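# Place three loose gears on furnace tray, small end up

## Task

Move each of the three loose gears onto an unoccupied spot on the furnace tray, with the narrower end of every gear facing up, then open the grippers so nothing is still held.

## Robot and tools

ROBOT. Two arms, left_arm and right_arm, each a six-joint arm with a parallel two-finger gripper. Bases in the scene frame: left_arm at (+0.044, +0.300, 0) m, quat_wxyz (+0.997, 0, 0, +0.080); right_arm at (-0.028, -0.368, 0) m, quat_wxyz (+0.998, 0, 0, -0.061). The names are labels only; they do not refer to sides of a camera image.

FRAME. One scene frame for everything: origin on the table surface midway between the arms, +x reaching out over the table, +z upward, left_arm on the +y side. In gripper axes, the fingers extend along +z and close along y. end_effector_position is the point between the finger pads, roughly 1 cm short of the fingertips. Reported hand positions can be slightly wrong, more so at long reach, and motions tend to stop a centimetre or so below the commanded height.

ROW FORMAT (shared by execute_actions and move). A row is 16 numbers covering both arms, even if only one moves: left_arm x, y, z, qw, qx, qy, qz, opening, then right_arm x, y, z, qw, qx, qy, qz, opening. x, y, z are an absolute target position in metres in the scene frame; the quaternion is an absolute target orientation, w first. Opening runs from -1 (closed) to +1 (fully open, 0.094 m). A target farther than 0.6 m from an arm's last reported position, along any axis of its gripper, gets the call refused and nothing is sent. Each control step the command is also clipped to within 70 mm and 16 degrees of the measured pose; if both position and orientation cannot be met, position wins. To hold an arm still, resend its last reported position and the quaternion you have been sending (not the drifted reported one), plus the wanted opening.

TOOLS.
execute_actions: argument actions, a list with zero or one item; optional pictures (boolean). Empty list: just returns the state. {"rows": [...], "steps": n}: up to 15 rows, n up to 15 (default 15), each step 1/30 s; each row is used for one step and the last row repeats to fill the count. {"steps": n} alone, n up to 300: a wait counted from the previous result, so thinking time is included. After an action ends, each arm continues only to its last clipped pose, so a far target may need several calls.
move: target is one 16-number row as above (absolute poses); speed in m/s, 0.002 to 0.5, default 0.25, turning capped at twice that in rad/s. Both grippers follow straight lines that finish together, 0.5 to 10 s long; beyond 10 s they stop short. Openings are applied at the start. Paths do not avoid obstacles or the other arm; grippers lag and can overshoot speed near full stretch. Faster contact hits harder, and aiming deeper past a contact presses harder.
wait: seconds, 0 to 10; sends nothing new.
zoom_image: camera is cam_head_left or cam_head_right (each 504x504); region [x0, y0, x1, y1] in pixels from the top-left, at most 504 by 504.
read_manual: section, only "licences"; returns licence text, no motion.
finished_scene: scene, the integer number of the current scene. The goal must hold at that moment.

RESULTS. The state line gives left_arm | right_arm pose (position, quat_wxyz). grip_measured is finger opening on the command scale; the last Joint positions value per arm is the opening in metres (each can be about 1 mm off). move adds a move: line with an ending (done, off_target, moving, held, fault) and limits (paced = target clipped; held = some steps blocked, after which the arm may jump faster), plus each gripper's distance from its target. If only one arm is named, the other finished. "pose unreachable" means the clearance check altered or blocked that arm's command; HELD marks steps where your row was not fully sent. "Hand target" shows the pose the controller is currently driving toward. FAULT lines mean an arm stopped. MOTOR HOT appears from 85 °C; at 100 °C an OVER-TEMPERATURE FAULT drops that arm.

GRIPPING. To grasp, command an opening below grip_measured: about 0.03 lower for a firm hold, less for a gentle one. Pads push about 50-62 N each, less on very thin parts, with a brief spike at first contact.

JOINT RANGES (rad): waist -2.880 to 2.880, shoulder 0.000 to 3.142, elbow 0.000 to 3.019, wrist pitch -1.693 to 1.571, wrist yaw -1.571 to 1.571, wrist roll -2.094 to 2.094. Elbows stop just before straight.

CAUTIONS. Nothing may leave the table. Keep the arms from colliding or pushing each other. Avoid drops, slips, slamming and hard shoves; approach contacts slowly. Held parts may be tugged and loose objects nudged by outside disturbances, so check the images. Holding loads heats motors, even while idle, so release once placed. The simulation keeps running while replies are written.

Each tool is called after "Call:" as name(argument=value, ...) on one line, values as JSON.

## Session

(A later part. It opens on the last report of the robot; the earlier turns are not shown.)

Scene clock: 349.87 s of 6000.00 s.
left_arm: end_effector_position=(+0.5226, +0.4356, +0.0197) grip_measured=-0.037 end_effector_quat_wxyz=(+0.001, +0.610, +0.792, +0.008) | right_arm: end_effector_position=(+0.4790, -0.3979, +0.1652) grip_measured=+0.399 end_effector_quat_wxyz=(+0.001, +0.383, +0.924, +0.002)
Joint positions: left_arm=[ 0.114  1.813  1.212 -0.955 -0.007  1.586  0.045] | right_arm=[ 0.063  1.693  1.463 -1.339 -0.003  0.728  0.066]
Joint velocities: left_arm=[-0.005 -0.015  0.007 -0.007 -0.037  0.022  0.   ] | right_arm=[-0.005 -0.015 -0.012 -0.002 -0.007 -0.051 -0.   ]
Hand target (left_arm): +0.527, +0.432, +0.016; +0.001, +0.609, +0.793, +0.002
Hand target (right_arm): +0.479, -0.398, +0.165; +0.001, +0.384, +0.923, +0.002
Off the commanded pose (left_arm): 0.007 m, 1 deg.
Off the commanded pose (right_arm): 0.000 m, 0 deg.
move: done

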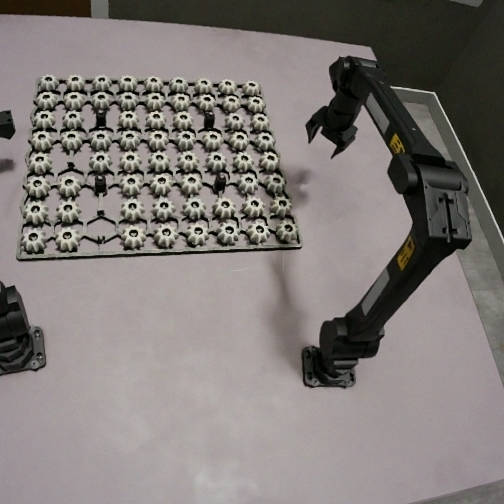

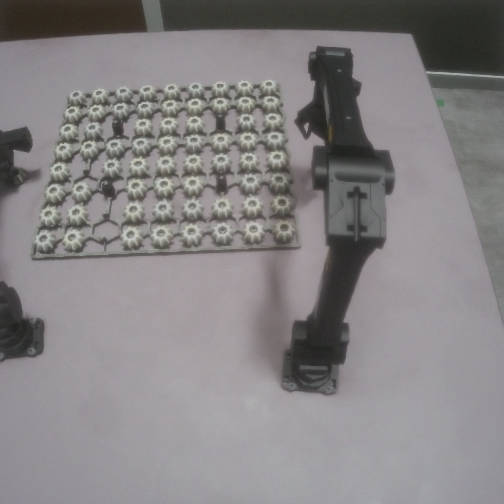

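Call:
execute_actions(actions=[{"rows": [[0.527,0.432,0.016,0,0.609,0.793,0,0.2,0.4790,-0.3979,0.1652,0.001,0.384,0.923,0.002,0.40],[0.527,0.432,0.016,0,0.609,0.793,0,0.4,0.4790,-0.3979,0.1652,0.001,0.384,0.923,0.002,0.40],[0.527,0.432,0.016,0,0.609,0.793,0,0.55,0.4790,-0.3979,0.1652,0.001,0.384,0.923,0.002,0.40],[0.527,0.432,0.016,0,0.609,0.793,0,0.55,0.4790,-0.3979,0.1652,0.001,0.384,0.923,0.002,0.40],[0.527,0.432,0.016,0,0.609,0.793,0,0.55,0.4790,-0.3979,0.1652,0.001,0.384,0.923,0.002,0.40],[0.527,0.432,0.016,0,0.609,0.793,0,0.55,0.4790,-0.3979,0.1652,0.001,0.384,0.923,0.002,0.40],[0.527,0.432,0.016,0,0.609,0.793,0,0.55,0.4790,-0.3979,0.1652,0.001,0.384,0.923,0.002,0.40],[0.527,0.432,0.016,0,0.609,0.793,0,0.55,0.4790,-0.3979,0.1652,0.001,0.384,0.923,0.002,0.40]], "steps": 10}])

Call:
zoom_image(camera="cam_head_right", region=[0, 130, 70, 200])

Scene clock: 367.30 s of 6000.00 s.
left_arm: end_effector_position=(+0.5228, +0.4350, +0.0197) grip_measured=+0.547 end_effector_quat_wxyz=(+0.003, +0.610, +0.792, +0.007) | right_arm: end_effector_position=(+0.4790, -0.3979, +0.1652) grip_measured=+0.399 end_effector_quat_wxyz=(+0.001, +0.383, +0.924, +0.002)
Joint positions: left_arm=[ 0.114  1.813  1.212 -0.955 -0.003  1.586  0.073] | right_arm=[ 0.063  1.693  1.463 -1.339 -0.003  0.728  0.066]
Joint velocities: left_arm=[-0.005  0.005 -0.007 -0.017 -0.007 -0.007  0.001] | right_arm=[ 0.005 -0.005 -0.002 -0.002 -0.022 -0.007  0.   ]
Hand target (left_arm): +0.527, +0.432, +0.016; -0.000, +0.609, +0.793, +0.000
Hand target (right_arm): +0.479, -0.398, +0.165; +0.001, +0.384, +0.923, +0.002
Off the commanded pose (left_arm): 0.006 m, 1 deg.
Off the commanded pose (right_arm): 0.000 m, 0 deg.
Steps of this call (steps 1 to 90: nothing new was sent; then 14.10 s passed at rest; steps 91 to 100: all 10 steps of this action). Readings (end_effector_position):
91: left_arm (+0.5227, +0.4354, +0.0197) | right_arm (+0.4790, -0.3979, +0.1652)
92: left_arm (+0.5227, +0.4351, +0.0197) | right_arm (+0.4790, -0.3979, +0.1652)
94: left_arm (+0.5228, +0.4350, +0.0197) | right_arm (+0.4790, -0.3979, +0.1652)
98: left_arm (+0.5228, +0.4350, +0.0197) | right_arm (+0.4790, -0.3979, +0.1652)
100: the state above

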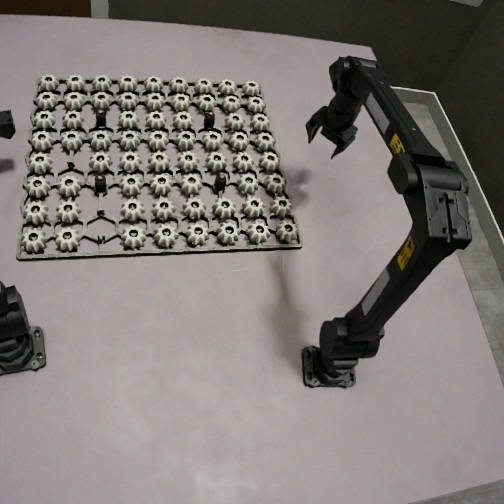

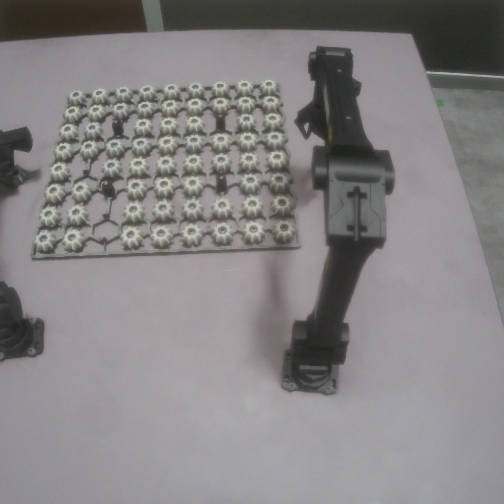

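Region (0, 130, 70, 200) of cam_head_right's 504x504 image, scaled by 7.200, with more detail than that image has.

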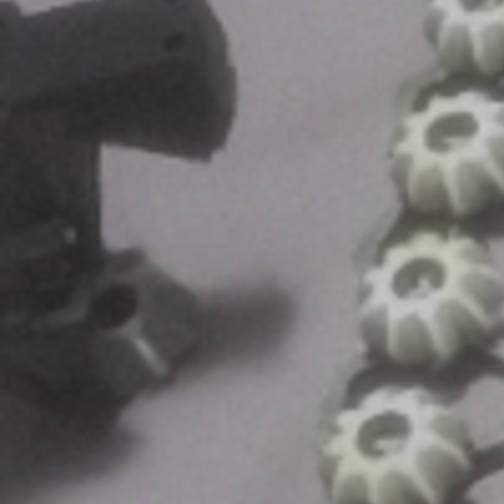

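Call:
execute_actions(actions=[{"rows": [[0.5275,0.430,0.016,0,0.610,0.792,0,0.65,0.4790,-0.3979,0.1652,0.001,0.384,0.923,0.002,0.40],[0.528,0.428,0.016,0,0.612,0.791,0,0.75,0.4790,-0.3979,0.1652,0.001,0.384,0.923,0.002,0.40],[0.5285,0.426,0.016,0,0.613,0.790,0,0.75,0.4790,-0.3979,0.1652,0.001,0.384,0.923,0.002,0.40],[0.529,0.424,0.016,0,0.615,0.789,0,0.75,0.4790,-0.3979,0.1652,0.001,0.384,0.923,0.002,0.40],[0.5295,0.422,0.016,0,0.616,0.788,0,0.75,0.4790,-0.3979,0.1652,0.001,0.384,0.923,0.002,0.40],[0.530,0.420,0.016,0,0.618,0.786,0,0.75,0.4790,-0.3979,0.1652,0.001,0.384,0.923,0.002,0.40],[0.5303,0.418,0.016,0,0.619,0.785,0,0.75,0.4790,-0.3979,0.1652,0.001,0.384,0.923,0.002,0.40],[0.5307,0.416,0.016,0,0.621,0.784,0,0.75,0.4790,-0.3979,0.1652,0.001,0.384,0.923,0.002,0.40],[0.531,0.414,0.016,0,0.622,0.783,0,0.75,0.4790,-0.3979,0.1652,0.001,0.384,0.923,0.002,0.40],[0.5313,0.412,0.016,0,0.624,0.781,0,0.75,0.4790,-0.3979,0.1652,0.001,0.384,0.923,0.002,0.40]], "steps": 13}], pictures=false)

Call:
move(target=[0.5264,0.4109,0.001,0,-0.113,0.994,0,0.75,0.4790,-0.3979,0.1652,0.001,0.384,0.923,0.002,0.40], speed=0.5)

Call:
zoom_image(camera="cam_head_right", region=[0, 130, 70, 200])

Scene clock: 382.17 s of 6000.00 s.
left_arm: end_effector_position=(+0.5278, +0.4156, +0.0197) grip_measured=+0.747 end_effector_quat_wxyz=(+0.003, +0.626, +0.780, +0.006) | right_arm: end_effector_position=(+0.4790, -0.3979, +0.1652) grip_measured=+0.399 end_effector_quat_wxyz=(+0.001, +0.383, +0.924, +0.002)
Joint positions: left_arm=[ 0.074  1.813  1.212 -0.955 -0.003  1.586  0.082] | right_arm=[ 0.063  1.693  1.463 -1.339 -0.003  0.728  0.066]
Joint velocities: left_arm=[-0.122 -0.005  0.012  0.017 -0.022 -0.022  0.001] | right_arm=[-0.005 -0.005  0.012  0.002  0.007 -0.037  0.001]
Hand target (left_arm): +0.531, +0.412, +0.016; +0.000, +0.624, +0.781, +0.000
Hand target (right_arm): +0.479, -0.398, +0.165; +0.001, +0.384, +0.923, +0.002
Off the commanded pose (left_arm): 0.006 m, 1 deg.
Off the commanded pose (right_arm): 0.000 m, 0 deg.
Steps of this call (steps 1 to 90: nothing new was sent; then 11.43 s passed at rest; steps 91 to 103: all 13 steps of this action). Readings (end_effector_position):
91: left_arm (+0.5228, +0.4350, +0.0197) | right_arm (+0.4790, -0.3979, +0.1652)
92: left_arm (+0.5228, +0.4348, +0.0197) | right_arm (+0.4790, -0.3979, +0.1652)
94: left_arm (+0.5231, +0.4339, +0.0197) | right_arm (+0.4790, -0.3979, +0.1652)
98: left_arm (+0.5249, +0.4273, +0.0197) | right_arm (+0.4790, -0.3979, +0.1652)
103: the state above

Scene clock: 384.73 s of 6000.00 s.
left_arm: end_effector_position=(+0.5313, +0.4141, +0.0160) grip_measured=+0.747 end_effector_quat_wxyz=(+0.011, -0.106, +0.994, +0.002) | right_arm: end_effector_position=(+0.4790, -0.3979, +0.1652) grip_measured=+0.399 end_effector_quat_wxyz=(+0.001, +0.383, +0.924, +0.002)
Joint positions: left_arm=[ 0.069  1.821  1.212 -0.939 -0.002  0.018  0.082] | right_arm=[ 0.063  1.693  1.463 -1.339 -0.003  0.728  0.066]
Joint velocities: left_arm=[ 0.005 -0.005  0.002  0.012  0.022 -0.022  0.   ] | right_arm=[-0.005  0.005 -0.012 -0.022 -0.022 -0.007  0.   ]
Hand target (left_arm): +0.526, +0.411, +0.001; +0.000, -0.113, +0.994, +0.000
Hand target (right_arm): +0.479, -0.398, +0.165; +0.001, +0.384, +0.923, +0.002
Off the commanded pose (left_arm): 0.016 m, 2 deg.
Off the commanded pose (right_arm): 0.000 m, 0 deg.
move: off_target (left_arm)

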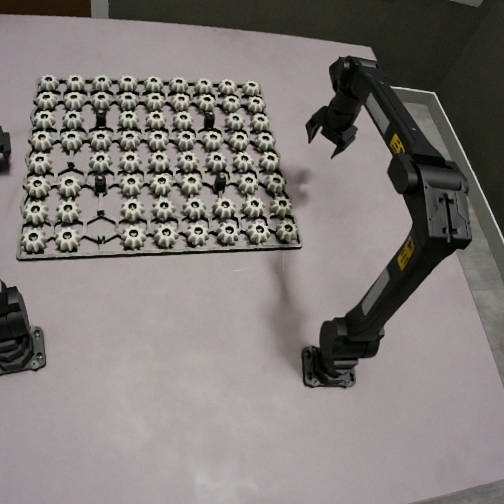

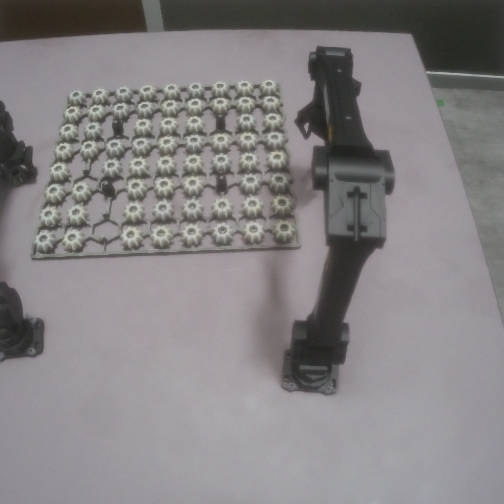

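Region (0, 130, 70, 200) of cam_head_right's 504x504 image, scaled by 7.200, with more detail than that image has.

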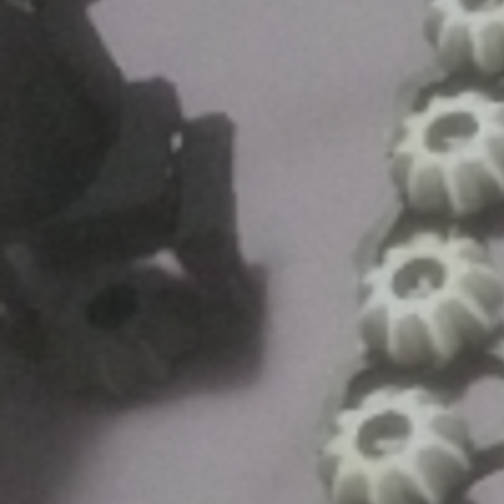

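Call:
execute_actions(actions=[{"rows": [[0.5254,0.4107,0.0006,-0.003,-0.113,0.994,0,0.7,0.4790,-0.3979,0.1652,0.001,0.384,0.923,0.002,0.40],[0.5244,0.4105,0.0003,-0.006,-0.113,0.994,-0.001,0.65,0.4790,-0.3979,0.1652,0.001,0.384,0.923,0.002,0.40],[0.5235,0.4103,0,-0.009,-0.113,0.994,-0.001,0.6,0.4790,-0.3979,0.1652,0.001,0.384,0.923,0.002,0.40],[0.5225,0.4100,-0.0004,-0.012,-0.113,0.994,-0.0015,0.55,0.4790,-0.3979,0.1652,0.001,0.384,0.923,0.002,0.40],[0.5215,0.4098,-0.0008,-0.015,-0.113,0.994,-0.002,0.5,0.4790,-0.3979,0.1652,0.001,0.384,0.923,0.002,0.40],[0.5206,0.4096,-0.0012,-0.0183,-0.113,0.994,-0.002,0.47,0.4790,-0.3979,0.1652,0.001,0.384,0.923,0.002,0.40]], "steps": 12}], pictures=false)

Scene clock: 405.27 s of 6000.00 s.
left_arm: end_effector_position=(+0.5283, +0.4138, +0.0121) grip_measured=+0.473 end_effector_quat_wxyz=(+0.003, -0.107, +0.994, +0.002) | right_arm: end_effector_position=(+0.4790, -0.3979, +0.1652) grip_measured=+0.399 end_effector_quat_wxyz=(+0.001, +0.383, +0.924, +0.002)
Joint positions: left_arm=[ 0.069  1.829  1.212 -0.947 -0.004  0.016  0.069] | right_arm=[ 0.063  1.693  1.463 -1.339 -0.003  0.728  0.066]
Joint velocities: left_arm=[-0.015 -0.015  0.012  0.007 -0.007 -0.022 -0.002] | right_arm=[-0.005  0.005 -0.012  0.007 -0.066 -0.037  0.   ]
Hand target (left_arm): +0.520, +0.410, -0.001; -0.018, -0.112, +0.993, -0.002
Hand target (right_arm): +0.479, -0.398, +0.165; +0.001, +0.384, +0.923, +0.002
Off the commanded pose (left_arm): 0.016 m, 3 deg.
Off the commanded pose (right_arm): 0.000 m, 0 deg.
Steps of this call (steps 1 to 90: nothing new was sent; then 17.13 s passed at rest; steps 91 to 102: all 12 steps of this action). Readings (end_effector_position):
91: left_arm (+0.5313, +0.4141, +0.0160) | right_arm (+0.4790, -0.3979, +0.1652)
92: left_arm (+0.5313, +0.4141, +0.0158) | right_arm (+0.4790, -0.3979, +0.1652)
94: left_arm (+0.5312, +0.4141, +0.0154) | right_arm (+0.4790, -0.3979, +0.1652)
98: left_arm (+0.5292, +0.4140, +0.0134) | right_arm (+0.4790, -0.3979, +0.1652)
102: the state above

Call:
execute_actions(actions=[{"rows": [[0.5206,0.4096,-0.0003,-0.0183,-0.113,0.994,-0.002,0.43,0.4790,-0.3979,0.1652,0.001,0.384,0.923,0.002,0.40],[0.5206,0.4096,-0.0003,-0.0183,-0.113,0.994,-0.002,0.39,0.4790,-0.3979,0.1652,0.001,0.384,0.923,0.002,0.40],[0.5206,0.4096,-0.0003,-0.0183,-0.113,0.994,-0.002,0.36,0.4790,-0.3979,0.1652,0.001,0.384,0.923,0.002,0.40],[0.5206,0.4096,-0.0003,-0.0183,-0.113,0.994,-0.002,0.33,0.4790,-0.3979,0.1652,0.001,0.384,0.923,0.002,0.40],[0.5206,0.4096,-0.0003,-0.0183,-0.113,0.994,-0.002,0.30,0.4790,-0.3979,0.1652,0.001,0.384,0.923,0.002,0.40],[0.5206,0.4096,-0.0003,-0.0183,-0.113,0.994,-0.002,0.27,0.4790,-0.3979,0.1652,0.001,0.384,0.923,0.002,0.40],[0.5206,0.4096,-0.0003,-0.0183,-0.113,0.994,-0.002,0.25,0.4790,-0.3979,0.1652,0.001,0.384,0.923,0.002,0.40],[0.5206,0.4096,-0.0003,-0.0183,-0.113,0.994,-0.002,0.23,0.4790,-0.3979,0.1652,0.001,0.384,0.923,0.002,0.40],[0.5206,0.4096,-0.0003,-0.0183,-0.113,0.994,-0.002,0.21,0.4790,-0.3979,0.1652,0.001,0.384,0.923,0.002,0.40],[0.5206,0.4096,-0.0003,-0.0183,-0.113,0.994,-0.002,0.19,0.4790,-0.3979,0.1652,0.001,0.384,0.923,0.002,0.40],[0.5206,0.4096,-0.0003,-0.0183,-0.113,0.994,-0.002,0.17,0.4790,-0.3979,0.1652,0.001,0.384,0.923,0.002,0.40],[0.5206,0.4096,-0.0003,-0.0183,-0.113,0.994,-0.002,0.15,0.4790,-0.3979,0.1652,0.001,0.384,0.923,0.002,0.40],[0.5206,0.4096,-0.0003,-0.0183,-0.113,0.994,-0.002,0.13,0.4790,-0.3979,0.1652,0.001,0.384,0.923,0.002,0.40]], "steps": 15}], pictures=false)

Call:
execute_actions(actions=[{"steps": 8}])

Call:
zoom_image(camera="cam_head_right", region=[0, 130, 70, 200])

Scene clock: 417.87 s of 6000.00 s.
left_arm: end_effector_position=(+0.5274, +0.4140, +0.0120) grip_measured=+0.196 end_effector_quat_wxyz=(+0.001, -0.107, +0.994, +0.003) | right_arm: end_effector_position=(+0.4790, -0.3979, +0.1652) grip_measured=+0.399 end_effector_quat_wxyz=(+0.001, +0.383, +0.924, +0.002)
Joint positions: left_arm=[ 0.069  1.83   1.212 -0.95  -0.006  0.015  0.056] | right_arm=[ 0.063  1.693  1.463 -1.339 -0.003  0.728  0.066]
Joint velocities: left_arm=[-0.015 -0.005  0.012 -0.007 -0.007 -0.051  0.001] | right_arm=[-0.005 -0.005 -0.012  0.002  0.007  0.007 -0.   ]
Hand target (left_arm): +0.520, +0.410, +0.000; -0.018, -0.113, +0.993, -0.002
Hand target (right_arm): +0.479, -0.398, +0.165; +0.001, +0.384, +0.923, +0.002
Off the commanded pose (left_arm): 0.015 m, 2 deg.
Off the commanded pose (right_arm): 0.000 m, 0 deg.
Steps of this call (steps 1 to 90: nothing new was sent; then 9.10 s passed at rest; steps 91 to 105: all 15 steps of this action). Readings (end_effector_position):
91: left_arm (+0.5281, +0.4139, +0.0120) | right_arm (+0.4790, -0.3979, +0.1652)
92: left_arm (+0.5279, +0.4140, +0.0120) | right_arm (+0.4790, -0.3979, +0.1652)
94: left_arm (+0.5276, +0.4140, +0.0120) | right_arm (+0.4790, -0.3979, +0.1652)
98: left_arm (+0.5274, +0.4140, +0.0120) | right_arm (+0.4790, -0.3979, +0.1652)
105: the state above

Scene clock: 418.13 s of 6000.00 s.
left_arm: end_effector_position=(+0.5274, +0.4140, +0.0120) grip_measured=+0.196 end_effector_quat_wxyz=(+0.001, -0.107, +0.994, +0.003) | right_arm: end_effector_position=(+0.4790, -0.3979, +0.1652) grip_measured=+0.399 end_effector_quat_wxyz=(+0.001, +0.383, +0.924, +0.002)
Joint positions: left_arm=[ 0.069  1.83   1.212 -0.95  -0.006  0.015  0.056] | right_arm=[ 0.063  1.693  1.463 -1.339 -0.003  0.728  0.066]
Joint velocities: left_arm=[-0.015 -0.015  0.002 -0.007 -0.095  0.007 -0.   ] | right_arm=[ 0.005 -0.015 -0.002 -0.002 -0.037 -0.037 -0.001]
Hand target (left_arm): +0.520, +0.410, +0.000; -0.018, -0.113, +0.993, -0.002
Hand target (right_arm): +0.479, -0.398, +0.165; +0.001, +0.384, +0.923, +0.002
Off the commanded pose (left_arm): 0.015 m, 2 deg.
Off the commanded pose (right_arm): 0.000 m, 0 deg.
Steps of this call (steps 1 to 8: nothing new was sent). Readings (end_effector_position):
1: left_arm (+0.5274, +0.4140, +0.0120) | right_arm (+0.4790, -0.3979, +0.1652)
2: left_arm (+0.5274, +0.4140, +0.0120) | right_arm (+0.4790, -0.3979, +0.1652)
4: left_arm (+0.5274, +0.4140, +0.0120) | right_arm (+0.4790, -0.3979, +0.1652)
8: the state above

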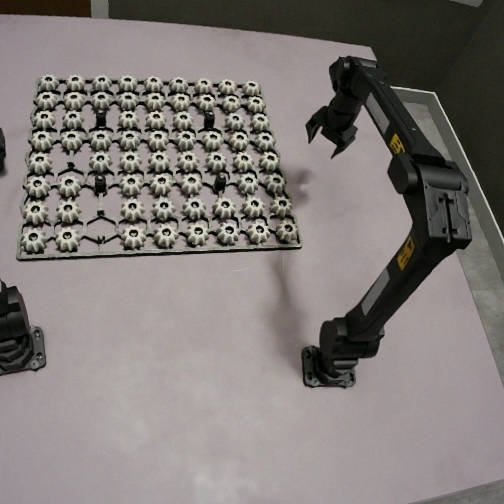

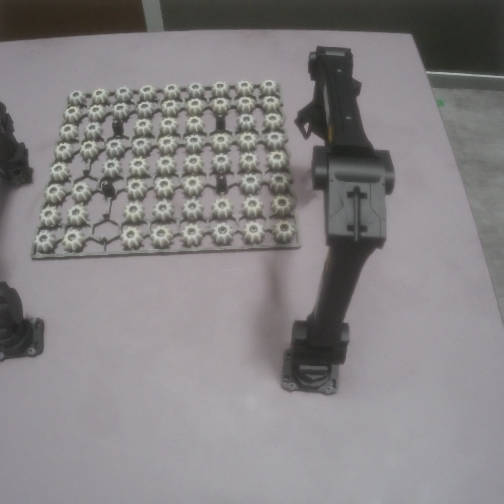

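Region (0, 130, 70, 200) of cam_head_right's 504x504 image, scaled by 7.200, with more detail than that image has.

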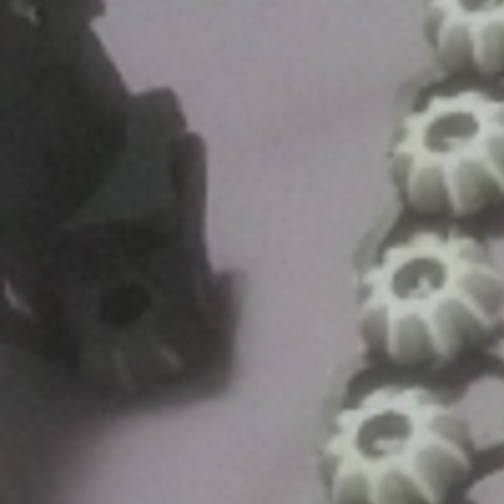

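Call:
execute_actions(actions=[{"rows": [[0.5255,0.4107,0.006,-0.010,-0.113,0.994,-0.001,0.15,0.4790,-0.3979,0.1652,0.001,0.384,0.923,0.002,0.40],[0.5308,0.4119,0.013,-0.0015,-0.113,0.994,0,0.15,0.4790,-0.3979,0.1652,0.001,0.384,0.923,0.002,0.40],[0.5358,0.4131,0.0192,0.0069,-0.113,0.994,0.001,0.15,0.4790,-0.3979,0.1652,0.001,0.384,0.923,0.002,0.40],[0.5343,0.4127,0.025,0.0074,-0.113,0.994,0.001,0.15,0.4790,-0.3979,0.1652,0.001,0.384,0.923,0.002,0.40],[0.5329,0.4124,0.0309,0.0079,-0.113,0.994,0.001,0.15,0.4790,-0.3979,0.1652,0.001,0.384,0.923,0.002,0.40],[0.5312,0.4120,0.0367,0.0084,-0.113,0.994,0.001,0.15,0.4790,-0.3979,0.1652,0.001,0.384,0.923,0.002,0.40],[0.5295,0.4116,0.0426,0.0089,-0.113,0.994,0.001,0.15,0.4790,-0.3979,0.1652,0.001,0.384,0.923,0.002,0.40],[0.5278,0.4112,0.0484,0.0094,-0.113,0.994,0.001,0.15,0.4790,-0.3979,0.1652,0.001,0.384,0.923,0.002,0.40],[0.5260,0.4108,0.0543,0.0099,-0.113,0.994,0.001,0.15,0.4790,-0.3979,0.1652,0.001,0.384,0.923,0.002,0.40],[0.5242,0.4104,0.0601,0.0104,-0.113,0.994,0.001,0.15,0.4790,-0.3979,0.1652,0.001,0.384,0.923,0.002,0.40],[0.5222,0.4100,0.0659,0.0109,-0.113,0.994,0.001,0.15,0.4790,-0.3979,0.1652,0.001,0.384,0.923,0.002,0.40],[0.5202,0.4095,0.0718,0.0114,-0.113,0.994,0.001,0.15,0.4790,-0.3979,0.1652,0.001,0.384,0.923,0.002,0.40],[0.5181,0.4090,0.0776,0.0119,-0.113,0.994,0.001,0.15,0.4790,-0.3979,0.1652,0.001,0.384,0.923,0.002,0.40],[0.5160,0.4085,0.0835,0.0124,-0.113,0.994,0.0015,0.15,0.4790,-0.3979,0.1652,0.001,0.384,0.923,0.002,0.40],[0.5138,0.4080,0.0893,0.0128,-0.113,0.994,0.0015,0.15,0.4790,-0.3979,0.1652,0.001,0.384,0.923,0.002,0.40]], "steps": 15}], pictures=false)

Call:
execute_actions(actions=[{"rows": [[0.5139,0.4074,0.0893,0.0128,-0.114,0.993,0.0015,0.15,0.4790,-0.3979,0.1652,0.001,0.384,0.923,0.002,0.40],[0.5143,0.4056,0.0893,0.0128,-0.116,0.993,0.0014,0.15,0.4790,-0.3979,0.1652,0.001,0.384,0.923,0.002,0.40],[0.5149,0.4027,0.0893,0.0128,-0.121,0.993,0.0012,0.15,0.4790,-0.3979,0.1652,0.001,0.384,0.923,0.002,0.40],[0.5158,0.3988,0.0893,0.0128,-0.126,0.992,0.001,0.15,0.4790,-0.3979,0.1652,0.001,0.384,0.923,0.002,0.40],[0.5168,0.3939,0.0893,0.0129,-0.133,0.991,0.0008,0.15,0.4790,-0.3979,0.1652,0.001,0.384,0.923,0.002,0.40],[0.5179,0.3882,0.0893,0.0129,-0.142,0.990,0.0005,0.15,0.4790,-0.3979,0.1652,0.001,0.384,0.923,0.002,0.40],[0.5190,0.3817,0.0893,0.0129,-0.151,0.988,0.0002,0.15,0.4790,-0.3979,0.1652,0.001,0.384,0.923,0.002,0.40],[0.5202,0.3746,0.0893,0.0129,-0.161,0.987,0,0.15,0.4790,-0.3979,0.1652,0.001,0.384,0.923,0.002,0.40],[0.5214,0.3668,0.0893,0.0129,-0.172,0.985,-0.0004,0.15,0.4790,-0.3979,0.1652,0.001,0.384,0.923,0.002,0.40],[0.5224,0.3584,0.0893,0.0129,-0.184,0.983,-0.0008,0.15,0.4790,-0.3979,0.1652,0.001,0.384,0.923,0.002,0.40],[0.5234,0.3497,0.0893,0.0128,-0.197,0.980,-0.0012,0.15,0.4790,-0.3979,0.1652,0.001,0.384,0.923,0.002,0.40],[0.5243,0.3405,0.0893,0.0128,-0.210,0.978,-0.0016,0.15,0.4790,-0.3979,0.1652,0.001,0.384,0.923,0.002,0.40],[0.5250,0.3311,0.0893,0.0127,-0.223,0.975,-0.002,0.15,0.4790,-0.3979,0.1652,0.001,0.384,0.923,0.002,0.40],[0.5255,0.3215,0.0893,0.0127,-0.237,0.972,-0.0025,0.15,0.4790,-0.3979,0.1652,0.001,0.384,0.923,0.002,0.40],[0.5259,0.3118,0.0893,0.0126,-0.250,0.968,-0.0029,0.15,0.4790,-0.3979,0.1652,0.001,0.384,0.923,0.002,0.40]], "steps": 15}], pictures=false)

Call:
execute_actions(actions=[{"rows": [[0.5260,0.3021,0.0893,0.0125,-0.264,0.965,-0.0033,0.15,0.4790,-0.3979,0.1652,0.001,0.384,0.923,0.002,0.40],[0.5259,0.2925,0.0893,0.0123,-0.277,0.961,-0.0038,0.15,0.4790,-0.3979,0.1652,0.001,0.384,0.923,0.002,0.40],[0.5257,0.2831,0.0893,0.0122,-0.290,0.957,-0.0042,0.15,0.4790,-0.3979,0.1652,0.001,0.384,0.923,0.002,0.40],[0.5253,0.2739,0.0893,0.0121,-0.303,0.953,-0.0046,0.15,0.4790,-0.3979,0.1652,0.001,0.384,0.923,0.002,0.40],[0.5247,0.2651,0.0893,0.0119,-0.315,0.949,-0.005,0.15,0.4790,-0.3979,0.1652,0.001,0.384,0.923,0.002,0.40],[0.5240,0.2567,0.0893,0.0118,-0.327,0.945,-0.0053,0.15,0.4790,-0.3979,0.1652,0.001,0.384,0.923,0.002,0.40],[0.5233,0.2489,0.0893,0.0116,-0.337,0.941,-0.0056,0.15,0.4790,-0.3979,0.1652,0.001,0.384,0.923,0.002,0.40],[0.5225,0.2416,0.0893,0.0115,-0.347,0.938,-0.0059,0.15,0.4790,-0.3979,0.1652,0.001,0.384,0.923,0.002,0.40],[0.5216,0.2351,0.0893,0.0113,-0.356,0.934,-0.0062,0.15,0.4790,-0.3979,0.1652,0.001,0.384,0.923,0.002,0.40],[0.5208,0.2294,0.0893,0.0112,-0.364,0.931,-0.0064,0.15,0.4790,-0.3979,0.1652,0.001,0.384,0.923,0.002,0.40],[0.5200,0.2244,0.0893,0.0111,-0.370,0.929,-0.0066,0.15,0.4790,-0.3979,0.1652,0.001,0.384,0.923,0.002,0.40],[0.5194,0.2205,0.0893,0.011,-0.376,0.927,-0.0068,0.15,0.4790,-0.3979,0.1652,0.001,0.384,0.923,0.002,0.40],[0.5189,0.2176,0.0893,0.011,-0.380,0.925,-0.0069,0.15,0.4790,-0.3979,0.1652,0.001,0.384,0.923,0.002,0.40],[0.5186,0.2157,0.0893,0.0109,-0.382,0.924,-0.007,0.15,0.4790,-0.3979,0.1652,0.001,0.384,0.923,0.002,0.40],[0.5185,0.2151,0.0893,0.0109,-0.383,0.924,-0.007,0.15,0.4790,-0.3979,0.1652,0.001,0.384,0.923,0.002,0.40]], "steps": 15}], pictures=false)

Call:
execute_actions(actions=[{"steps": 8}])

Scene clock: 465.97 s of 6000.00 s.
left_arm: end_effector_position=(+0.5084, +0.4088, +0.0421) grip_measured=+0.196 end_effector_quat_wxyz=(-0.021, -0.107, +0.994, -0.002) | right_arm: end_effector_position=(+0.4790, -0.3979, +0.1652) grip_measured=+0.399 end_effector_quat_wxyz=(+0.001, +0.383, +0.924, +0.002)
Joint positions: left_arm=[ 0.069  1.766  1.212 -1.057 -0.002  0.015  0.056] | right_arm=[ 0.063  1.693  1.463 -1.339 -0.003  0.728  0.066]
Joint velocities: left_arm=[-0.024 -0.435  0.017 -0.325 -0.051 -0.081 -0.   ] | right_arm=[-0.005 -0.005 -0.007 -0.027 -0.007 -0.022  0.   ]
Hand target (left_arm): +0.514, +0.408, +0.086; +0.013, -0.113, +0.994, +0.001
Hand target (right_arm): +0.479, -0.398, +0.165; +0.001, +0.384, +0.923, +0.002
Off the commanded pose (left_arm): 0.048 m, 4 deg.
Off the commanded pose (right_arm): 0.000 m, 0 deg.
Steps of this call (steps 1 to 90: nothing new was sent; then 44.33 s passed at rest; steps 91 to 105: all 15 steps of this action). Readings (end_effector_position):
91: left_arm (+0.5274, +0.4140, +0.0120) | right_arm (+0.4790, -0.3979, +0.1652)
92: left_arm (+0.5274, +0.4140, +0.0120) | right_arm (+0.4790, -0.3979, +0.1652)
94: left_arm (+0.5272, +0.4139, +0.0120) | right_arm (+0.4790, -0.3979, +0.1652)
98: left_arm (+0.5209, +0.4119, +0.0135) | right_arm (+0.4790, -0.3979, +0.1652)
105: the state above

Scene clock: 466.47 s of 6000.00 s.
left_arm: end_effector_position=(+0.5176, +0.3382, +0.0755) grip_measured=+0.196 end_effector_quat_wxyz=(+0.001, -0.180, +0.984, -0.004) | right_arm: end_effector_position=(+0.4790, -0.3979, +0.1652) grip_measured=+0.399 end_effector_quat_wxyz=(+0.001, +0.383, +0.924, +0.002)
Joint positions: left_arm=[-0.077  1.693  1.212 -1.086  0.007 -0.279  0.056] | right_arm=[ 0.063  1.693  1.463 -1.339 -0.003  0.728  0.066]
Joint velocities: left_arm=[-0.669 -0.015 -0.022  0.012  0.051 -1.106 -0.001] | right_arm=[-0.005 -0.005 -0.007 -0.002 -0.007  0.007 -0.   ]
Hand target (left_arm): +0.525, +0.313, +0.089; +0.013, -0.242, +0.970, -0.009
Hand target (right_arm): +0.479, -0.398, +0.165; +0.001, +0.384, +0.923, +0.002
Off the commanded pose (left_arm): 0.031 m, 8 deg.
Off the commanded pose (right_arm): 0.000 m, 0 deg.
Steps of this call (steps 1 to 15: all 15 steps of this action). Readings (end_effector_position):
1: left_arm (+0.5073, +0.4085, +0.0491) | right_arm (+0.4790, -0.3979, +0.1652)
2: left_arm (+0.5067, +0.4084, +0.0561) | right_arm (+0.4790, -0.3979, +0.1652)
4: left_arm (+0.5066, +0.4079, +0.0675) | right_arm (+0.4790, -0.3979, +0.1652)
8: left_arm (+0.5089, +0.3985, +0.0755) | right_arm (+0.4790, -0.3979, +0.1652)
15: the state above

Scene clock: 466.97 s of 6000.00 s.
left_arm: end_effector_position=(+0.5118, +0.2171, +0.0755) grip_measured=+0.196 end_effector_quat_wxyz=(-0.001, -0.331, +0.944, -0.006) | right_arm: end_effector_position=(+0.4790, -0.3979, +0.1652) grip_measured=+0.399 end_effector_quat_wxyz=(+0.001, +0.383, +0.924, +0.002)
Joint positions: left_arm=[-0.332  1.693  1.212 -1.086  0.011 -0.846  0.056] | right_arm=[ 0.063  1.693  1.463 -1.339 -0.003  0.728  0.066]
Joint velocities: left_arm=[-0.171 -0.005 -0.002 -0.007 -0.022 -0.652  0.001] | right_arm=[ 0.005 -0.005  0.017 -0.017  0.037  0.022 -0.001]
Hand target (left_arm): +0.518, +0.215, +0.089; +0.012, -0.380, +0.925, -0.010
Hand target (right_arm): +0.479, -0.398, +0.165; +0.001, +0.384, +0.923, +0.002
Off the commanded pose (left_arm): 0.015 m, 7 deg.
Off the commanded pose (right_arm): 0.000 m, 0 deg.
Steps of this call (steps 1 to 15: all 15 steps of this action). Readings (end_effector_position):
1: left_arm (+0.5184, +0.3269, +0.0755) | right_arm (+0.4790, -0.3979, +0.1652)
2: left_arm (+0.5189, +0.3158, +0.0755) | right_arm (+0.4790, -0.3979, +0.1652)
4: left_arm (+0.5191, +0.2941, +0.0755) | right_arm (+0.4790, -0.3979, +0.1652)
8: left_arm (+0.5171, +0.2565, +0.0755) | right_arm (+0.4790, -0.3979, +0.1652)
15: the state above

Scene clock: 467.23 s of 6000.00 s.
left_arm: end_effector_position=(+0.5113, +0.2143, +0.0755) grip_measured=+0.196 end_effector_quat_wxyz=(-0.000, -0.365, +0.931, -0.004) | right_arm: end_effector_position=(+0.4790, -0.3979, +0.1652) grip_measured=+0.399 end_effector_quat_wxyz=(+0.001, +0.383, +0.924, +0.002)
Joint positions: left_arm=[-0.339  1.693  1.212 -1.086  0.007 -0.925  0.056] | right_arm=[ 0.063  1.693  1.463 -1.339 -0.003  0.728  0.066]
Joint velocities: left_arm=[-0.005 -0.015 -0.027 -0.012 -0.022 -0.095  0.001] | right_arm=[-0.005 -0.015  0.017  0.012  0.051 -0.022  0.   ]
Hand target (left_arm): +0.518, +0.215, +0.089; +0.011, -0.380, +0.925, -0.010
Hand target (right_arm): +0.479, -0.398, +0.165; +0.001, +0.384, +0.923, +0.002
Off the commanded pose (left_arm): 0.016 m, 3 deg.
Off the commanded pose (right_arm): 0.000 m, 0 deg.
Steps of this call (steps 1 to 8: nothing new was sent). Readings (end_effector_position):
1: left_arm (+0.5114, +0.2150, +0.0755) | right_arm (+0.4790, -0.3979, +0.1652)
2: left_arm (+0.5112, +0.2139, +0.0755) | right_arm (+0.4790, -0.3979, +0.1652)
4: left_arm (+0.5112, +0.2141, +0.0755) | right_arm (+0.4790, -0.3979, +0.1652)
8: the state above

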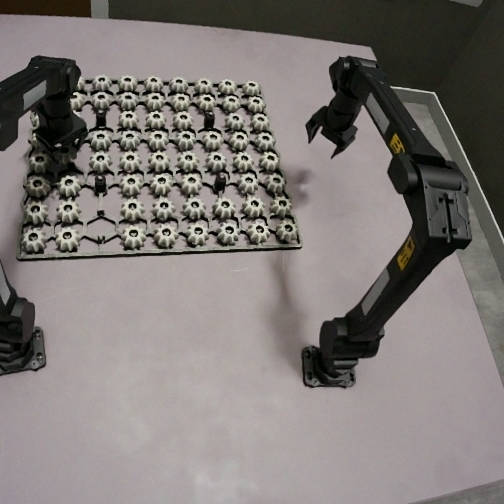

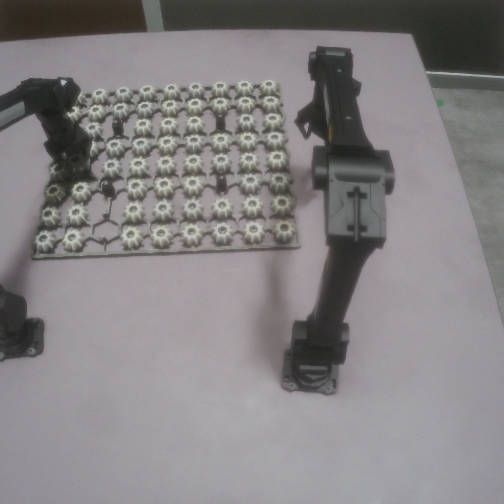

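Call:
zoom_image(camera="cam_head_left", region=[20, 110, 120, 200])

Call:
zoom_image(camera="cam_head_right", region=[35, 115, 135, 205])

Region (20, 110, 120, 200) of cam_head_left's 504x504 image, scaled by 5.040, with more detail than that image has; it fills the top 454 rows of this view, and the rest is white.

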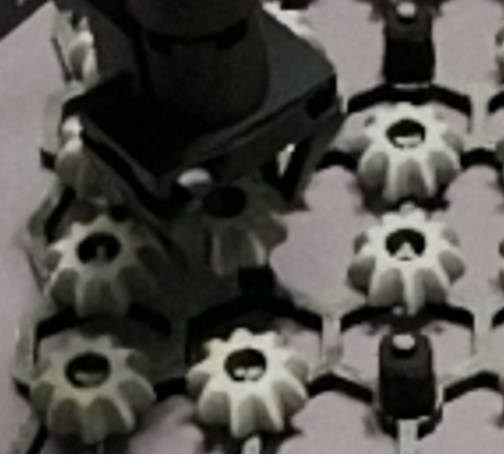

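Region (35, 115, 135, 205) of cam_head_right's 504x504 image, scaled by 5.040, with more detail than that image has; it fills the top 454 rows of this view, and the rest is white.

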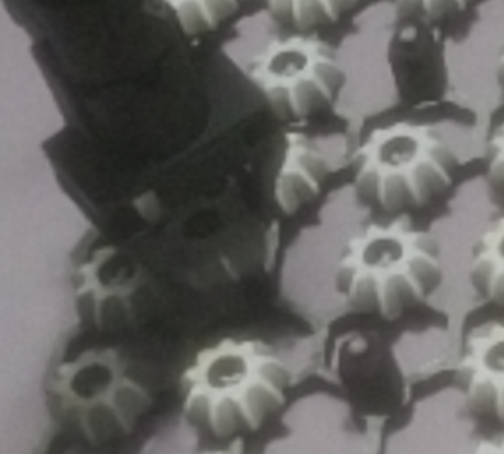

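Call:
execute_actions(actions=[{"rows": [[0.5189,0.2146,0.0882,0.011,-0.383,0.924,-0.007,0.15,0.4790,-0.3979,0.1652,0.001,0.384,0.923,0.002,0.40],[0.5196,0.2138,0.0863,0.0111,-0.383,0.924,-0.0072,0.15,0.4790,-0.3979,0.1652,0.001,0.384,0.923,0.002,0.40],[0.5206,0.2127,0.0837,0.0112,-0.383,0.924,-0.0073,0.15,0.4790,-0.3979,0.1652,0.001,0.384,0.923,0.002,0.40],[0.5217,0.2114,0.0807,0.0114,-0.383,0.924,-0.0074,0.15,0.4790,-0.3979,0.1652,0.001,0.384,0.923,0.002,0.40],[0.5229,0.2099,0.0774,0.0116,-0.383,0.924,-0.0076,0.15,0.4790,-0.3979,0.1652,0.001,0.384,0.923,0.002,0.40],[0.5242,0.2085,0.074,0.0118,-0.383,0.924,-0.0078,0.15,0.4790,-0.3979,0.1652,0.001,0.384,0.923,0.002,0.40],[0.5254,0.2070,0.0707,0.012,-0.383,0.924,-0.008,0.15,0.4790,-0.3979,0.1652,0.001,0.384,0.923,0.002,0.40],[0.5266,0.2056,0.0673,0.0122,-0.383,0.924,-0.0081,0.15,0.4790,-0.3979,0.1652,0.001,0.384,0.923,0.002,0.40],[0.5279,0.2042,0.0639,0.0124,-0.383,0.924,-0.0083,0.15,0.4790,-0.3979,0.1652,0.001,0.384,0.923,0.002,0.40],[0.5291,0.2027,0.0606,0.0126,-0.383,0.924,-0.0085,0.15,0.4790,-0.3979,0.1652,0.001,0.384,0.923,0.002,0.40],[0.5302,0.2014,0.0576,0.0128,-0.383,0.924,-0.0086,0.15,0.4790,-0.3979,0.1652,0.001,0.384,0.923,0.002,0.40],[0.5312,0.2003,0.055,0.0129,-0.383,0.924,-0.0087,0.15,0.4790,-0.3979,0.1652,0.001,0.384,0.923,0.002,0.40],[0.5319,0.1995,0.0531,0.013,-0.383,0.924,-0.0088,0.15,0.4790,-0.3979,0.1652,0.001,0.384,0.923,0.002,0.40],[0.5323,0.1990,0.052,0.0131,-0.383,0.924,-0.0089,0.15,0.4790,-0.3979,0.1652,0.001,0.384,0.923,0.002,0.40]], "steps": 15}], pictures=false)

Call:
execute_actions(actions=[{"rows": [[0.5323,0.1990,0.052,0.0131,-0.383,0.924,-0.0089,0.15,0.4790,-0.3979,0.1652,0.001,0.384,0.923,0.002,0.40]], "steps": 10}])

Call:
zoom_image(camera="cam_head_left", region=[20, 110, 120, 200])

Call:
zoom_image(camera="cam_head_right", region=[35, 115, 135, 205])

Scene clock: 500.87 s of 6000.00 s.
left_arm: end_effector_position=(+0.5202, +0.2076, +0.0491) grip_measured=+0.196 end_effector_quat_wxyz=(+0.000, -0.379, +0.925, -0.002) | right_arm: end_effector_position=(+0.4790, -0.3979, +0.1652) grip_measured=+0.399 end_effector_quat_wxyz=(+0.001, +0.383, +0.924, +0.002)
Joint positions: left_arm=[-0.351  1.75   1.212 -1.029  0.003 -0.969  0.056] | right_arm=[ 0.063  1.693  1.463 -1.339 -0.003  0.728  0.066]
Joint velocities: left_arm=[-0.083  0.21  -0.022  0.11  -0.051  0.007 -0.001] | right_arm=[-0.015 -0.005 -0.022 -0.007 -0.051  0.095  0.001]
Hand target (left_arm): +0.531, +0.199, +0.052; +0.013, -0.383, +0.924, -0.009
Hand target (right_arm): +0.479, -0.398, +0.165; +0.001, +0.384, +0.923, +0.002
Off the commanded pose (left_arm): 0.015 m, 2 deg.
Off the commanded pose (right_arm): 0.000 m, 0 deg.
Steps of this call (steps 1 to 90: nothing new was sent; then 30.13 s passed at rest; steps 91 to 105: all 15 steps of this action). Readings (end_effector_position):
91: left_arm (+0.5113, +0.2146, +0.0755) | right_arm (+0.4790, -0.3979, +0.1652)
92: left_arm (+0.5114, +0.2148, +0.0755) | right_arm (+0.4790, -0.3979, +0.1652)
94: left_arm (+0.5114, +0.2149, +0.0755) | right_arm (+0.4790, -0.3979, +0.1652)
98: left_arm (+0.5136, +0.2143, +0.0725) | right_arm (+0.4790, -0.3979, +0.1652)
105: the state above

Scene clock: 501.20 s of 6000.00 s.
left_arm: end_effector_position=(+0.5211, +0.2057, +0.0444) grip_measured=+0.196 end_effector_quat_wxyz=(+0.000, -0.380, +0.925, -0.001) | right_arm: end_effector_position=(+0.4790, -0.3979, +0.1652) grip_measured=+0.399 end_effector_quat_wxyz=(+0.001, +0.383, +0.924, +0.002)
Joint positions: left_arm=[-0.355  1.761  1.212 -1.021  0.001 -0.974  0.056] | right_arm=[ 0.063  1.693  1.463 -1.339 -0.003  0.728  0.066]
Joint velocities: left_arm=[-0.005  0.005 -0.022  0.012  0.007 -0.022  0.   ] | right_arm=[-0.015 -0.005  0.007 -0.002 -0.051 -0.081  0.   ]
Hand target (left_arm): +0.532, +0.199, +0.052; +0.013, -0.383, +0.924, -0.009
Hand target (right_arm): +0.479, -0.398, +0.165; +0.001, +0.384, +0.923, +0.002
Off the commanded pose (left_arm): 0.015 m, 2 deg.
Off the commanded pose (right_arm): 0.000 m, 0 deg.
Steps of this call (steps 1 to 10: all 10 steps of this action). Readings (end_effector_position):
1: left_arm (+0.5201, +0.2067, +0.0461) | right_arm (+0.4790, -0.3979, +0.1652)
2: left_arm (+0.5199, +0.2061, +0.0445) | right_arm (+0.4790, -0.3979, +0.1652)
4: left_arm (+0.5205, +0.2057, +0.0444) | right_arm (+0.4790, -0.3979, +0.1652)
8: left_arm (+0.5211, +0.2057, +0.0444) | right_arm (+0.4790, -0.3979, +0.1652)
10: the state above

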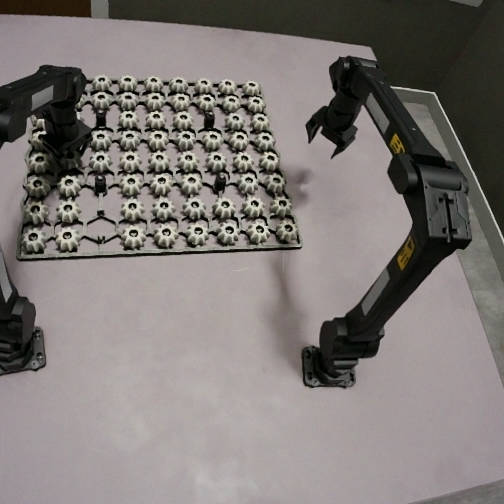

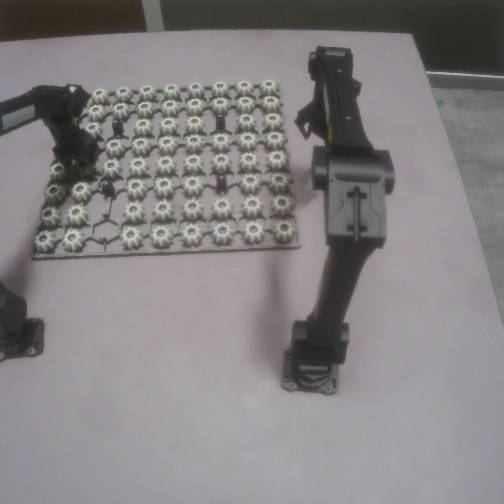

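Region (20, 110, 120, 200) of cam_head_left's 504x504 image, scaled by 5.040, with more detail than that image has; it fills the top 454 rows of this view, and the rest is white.

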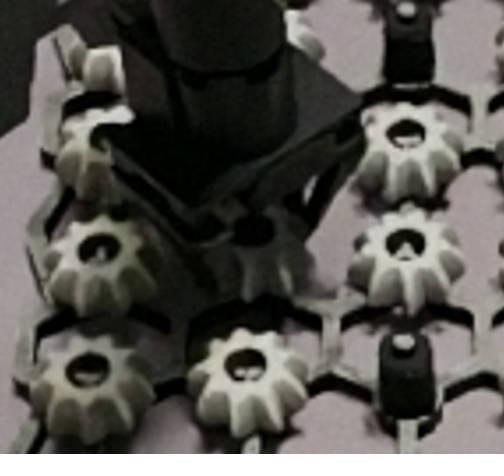

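Region (35, 115, 135, 205) of cam_head_right's 504x504 image, scaled by 5.040, with more detail than that image has; it fills the top 454 rows of this view, and the rest is white.

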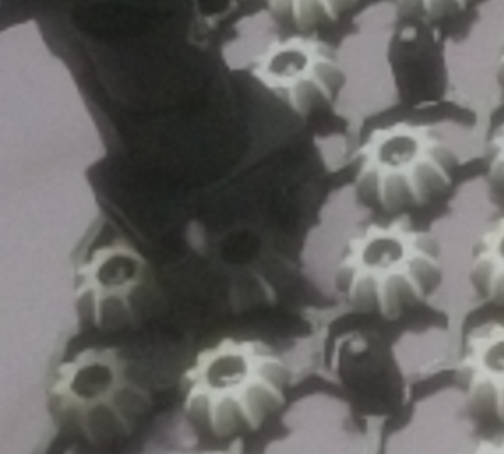

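Call:
zoom_image(camera="cam_head_left", region=[30, 140, 110, 190])

Call:
zoom_image(camera="cam_head_right", region=[45, 145, 125, 195])

Region (30, 140, 110, 190) of cam_head_left's 504x504 image, scaled by 6.300, with more detail than that image has; it fills the top 315 rows of this view, and the rest is white.

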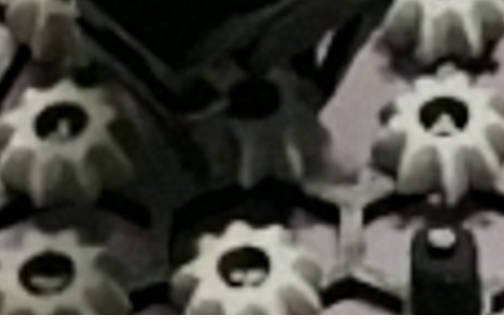

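Region (45, 145, 125, 195) of cam_head_right's 504x504 image, scaled by 6.300, with more detail than that image has; it fills the top 315 rows of this view, and the rest is white.

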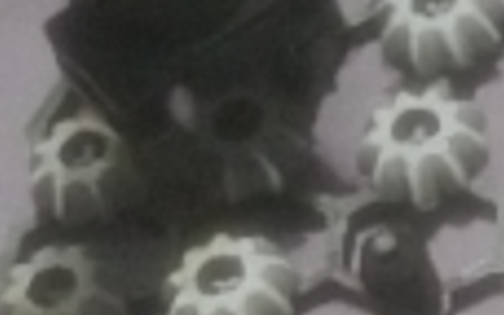

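Call:
execute_actions(actions=[{"rows": [[0.5331,0.2002,0.0528,0.0143,-0.383,0.924,-0.0096,0.15,0.4790,-0.3979,0.1652,0.001,0.384,0.923,0.002,0.40],[0.5339,0.2014,0.0535,0.0156,-0.383,0.924,-0.0104,0.15,0.4790,-0.3979,0.1652,0.001,0.384,0.923,0.002,0.40],[0.5348,0.2025,0.0543,0.0168,-0.383,0.924,-0.0111,0.15,0.4790,-0.3979,0.1652,0.001,0.384,0.923,0.002,0.40],[0.5356,0.2037,0.0551,0.018,-0.383,0.924,-0.0119,0.15,0.4790,-0.3979,0.1652,0.001,0.384,0.923,0.002,0.40],[0.5364,0.2049,0.0551,0.0193,-0.383,0.924,-0.0126,0.15,0.4790,-0.3979,0.1652,0.001,0.384,0.923,0.002,0.40],[0.5372,0.2060,0.0551,0.0205,-0.383,0.924,-0.0134,0.15,0.4790,-0.3979,0.1652,0.001,0.384,0.923,0.002,0.40],[0.5381,0.2072,0.0551,0.0218,-0.383,0.924,-0.0141,0.15,0.4790,-0.3979,0.1652,0.001,0.384,0.923,0.002,0.40],[0.5389,0.2084,0.0551,0.023,-0.383,0.924,-0.0149,0.15,0.4790,-0.3979,0.1652,0.001,0.384,0.923,0.002,0.40]], "steps": 15}])

Call:
zoom_image(camera="cam_head_left", region=[30, 140, 110, 190])

Call:
zoom_image(camera="cam_head_right", region=[45, 145, 125, 195])

Scene clock: 541.67 s of 6000.00 s.
left_arm: end_effector_position=(+0.5238, +0.2053, +0.0444) grip_measured=+0.196 end_effector_quat_wxyz=(+0.005, -0.380, +0.925, -0.004) | right_arm: end_effector_position=(+0.4790, -0.3979, +0.1652) grip_measured=+0.399 end_effector_quat_wxyz=(+0.001, +0.383, +0.924, +0.002)
Joint positions: left_arm=[-0.355  1.761  1.212 -1.01   0.001 -0.974  0.056] | right_arm=[ 0.063  1.693  1.463 -1.339 -0.003  0.728  0.066]
Joint velocities: left_arm=[-0.005  0.005  0.037 -0.007 -0.037 -0.022 -0.   ] | right_arm=[-0.005 -0.005  0.007 -0.007  0.051 -0.037 -0.   ]
Hand target (left_arm): +0.539, +0.208, +0.055; +0.023, -0.383, +0.923, -0.015
Hand target (right_arm): +0.479, -0.398, +0.165; +0.001, +0.384, +0.923, +0.002
Off the commanded pose (left_arm): 0.019 m, 2 deg.
Off the commanded pose (right_arm): 0.000 m, 0 deg.
Steps of this call (steps 1 to 90: nothing new was sent; then 36.97 s passed at rest; steps 91 to 105: all 15 steps of this action). Readings (end_effector_position):
91: left_arm (+0.5211, +0.2057, +0.0444) | right_arm (+0.4790, -0.3979, +0.1652)
92: left_arm (+0.5212, +0.2056, +0.0444) | right_arm (+0.4790, -0.3979, +0.1652)
94: left_arm (+0.5213, +0.2056, +0.0444) | right_arm (+0.4790, -0.3979, +0.1652)
98: left_arm (+0.5225, +0.2054, +0.0444) | right_arm (+0.4790, -0.3979, +0.1652)
105: the state above

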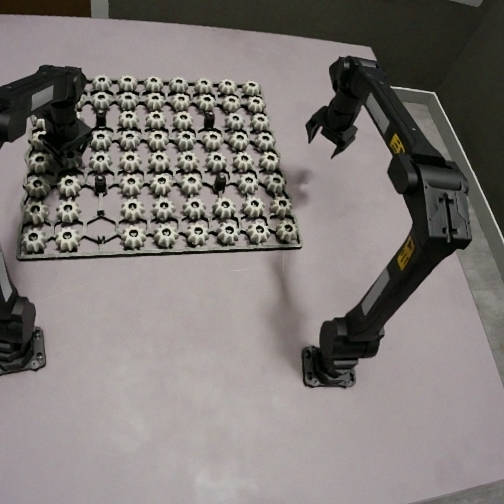

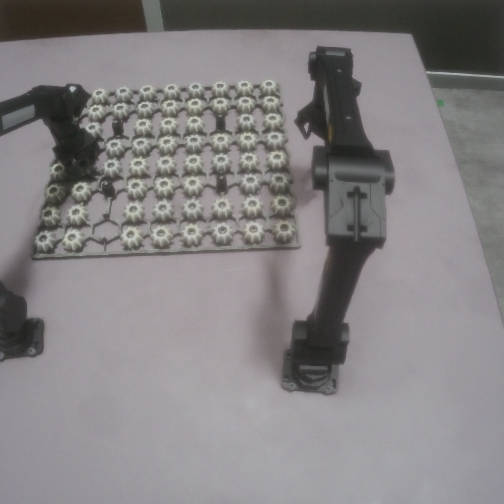

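Region (30, 140, 110, 190) of cam_head_left's 504x504 image, scaled by 6.300, with more detail than that image has; it fills the top 315 rows of this view, and the rest is white.

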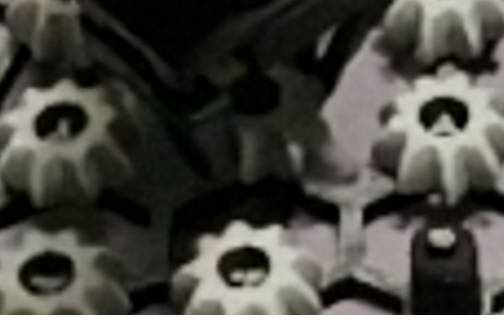

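Region (45, 145, 125, 195) of cam_head_right's 504x504 image, scaled by 6.300, with more detail than that image has; it fills the top 315 rows of this view, and the rest is white.

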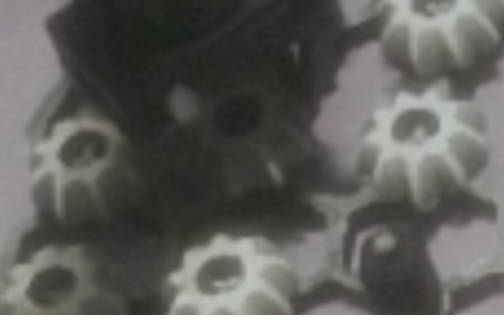

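Call:
execute_actions(actions=[{"rows": [[0.5394,0.2086,0.0551,0.0238,-0.383,0.924,-0.0154,0.15,0.4790,-0.3979,0.1652,0.001,0.384,0.923,0.002,0.40],[0.5400,0.2087,0.0552,0.0247,-0.383,0.924,-0.016,0.15,0.4790,-0.3979,0.1652,0.001,0.384,0.923,0.002,0.40],[0.5405,0.2089,0.0552,0.0255,-0.383,0.924,-0.0165,0.15,0.4790,-0.3979,0.1652,0.001,0.384,0.923,0.002,0.40],[0.5410,0.2091,0.0552,0.0264,-0.383,0.924,-0.017,0.15,0.4790,-0.3979,0.1652,0.001,0.384,0.923,0.002,0.40],[0.5416,0.2092,0.0553,0.0272,-0.383,0.924,-0.0176,0.15,0.4790,-0.3979,0.1652,0.001,0.384,0.923,0.002,0.40],[0.5421,0.2094,0.0553,0.0281,-0.383,0.924,-0.0181,0.15,0.4790,-0.3979,0.1652,0.001,0.384,0.923,0.002,0.40]], "steps": 14}])

Call:
zoom_image(camera="cam_head_left", region=[30, 140, 110, 190])

Call:
zoom_image(camera="cam_head_right", region=[45, 145, 125, 195])

Scene clock: 554.57 s of 6000.00 s.
left_arm: end_effector_position=(+0.5269, +0.2066, +0.0444) grip_measured=+0.196 end_effector_quat_wxyz=(+0.009, -0.382, +0.924, -0.007) | right_arm: end_effector_position=(+0.4790, -0.3979, +0.1652) grip_measured=+0.399 end_effector_quat_wxyz=(+0.001, +0.383, +0.924, +0.002)
Joint positions: left_arm=[-0.351  1.761  1.212 -0.998  0.001 -0.974  0.056] | right_arm=[ 0.063  1.693  1.463 -1.339 -0.003  0.728  0.066]
Joint velocities: left_arm=[ 0.005  0.005 -0.002  0.012 -0.022 -0.051 -0.   ] | right_arm=[-0.005 -0.005 -0.007 -0.007  0.007 -0.022 -0.001]
Hand target (left_arm): +0.542, +0.209, +0.056; +0.028, -0.383, +0.923, -0.018
Hand target (right_arm): +0.479, -0.398, +0.165; +0.001, +0.384, +0.923, +0.002
Off the commanded pose (left_arm): 0.019 m, 2 deg.
Off the commanded pose (right_arm): 0.000 m, 0 deg.
Steps of this call (steps 1 to 90: nothing new was sent; then 9.43 s passed at rest; steps 91 to 104: all 14 steps of this action). Readings (end_effector_position):
91: left_arm (+0.5238, +0.2053, +0.0444) | right_arm (+0.4790, -0.3979, +0.1652)
92: left_arm (+0.5240, +0.2053, +0.0444) | right_arm (+0.4790, -0.3979, +0.1652)
94: left_arm (+0.5246, +0.2053, +0.0444) | right_arm (+0.4790, -0.3979, +0.1652)
98: left_arm (+0.5265, +0.2059, +0.0444) | right_arm (+0.4790, -0.3979, +0.1652)
104: the state above

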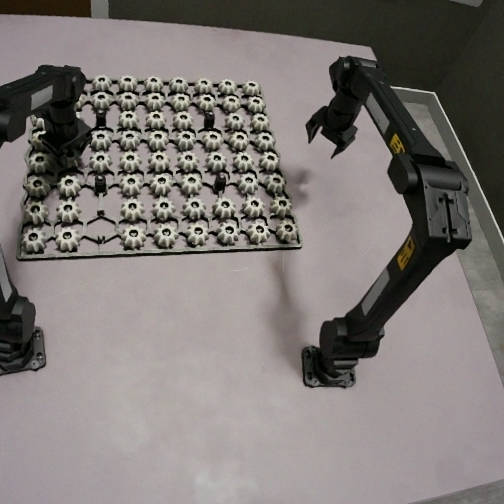

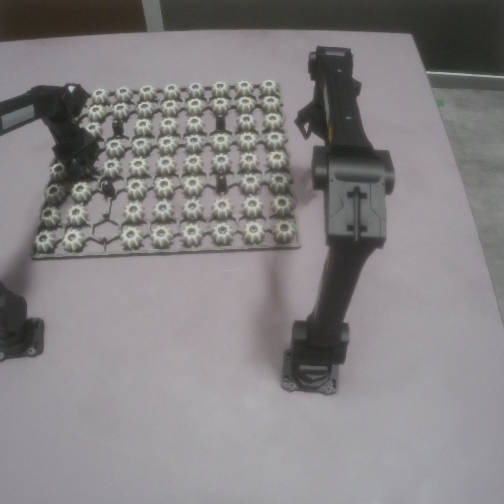

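Region (30, 140, 110, 190) of cam_head_left's 504x504 image, scaled by 6.300, with more detail than that image has; it fills the top 315 rows of this view, and the rest is white.

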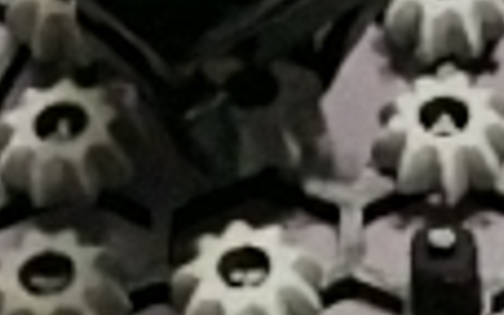

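Region (45, 145, 125, 195) of cam_head_right's 504x504 image, scaled by 6.300, with more detail than that image has; it fills the top 315 rows of this view, and the rest is white.

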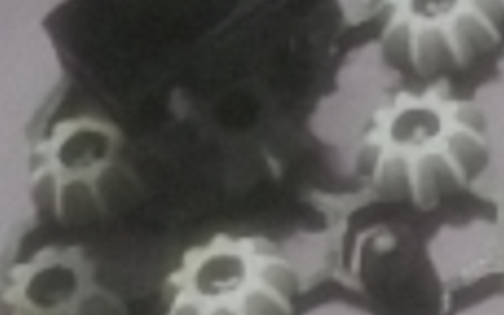

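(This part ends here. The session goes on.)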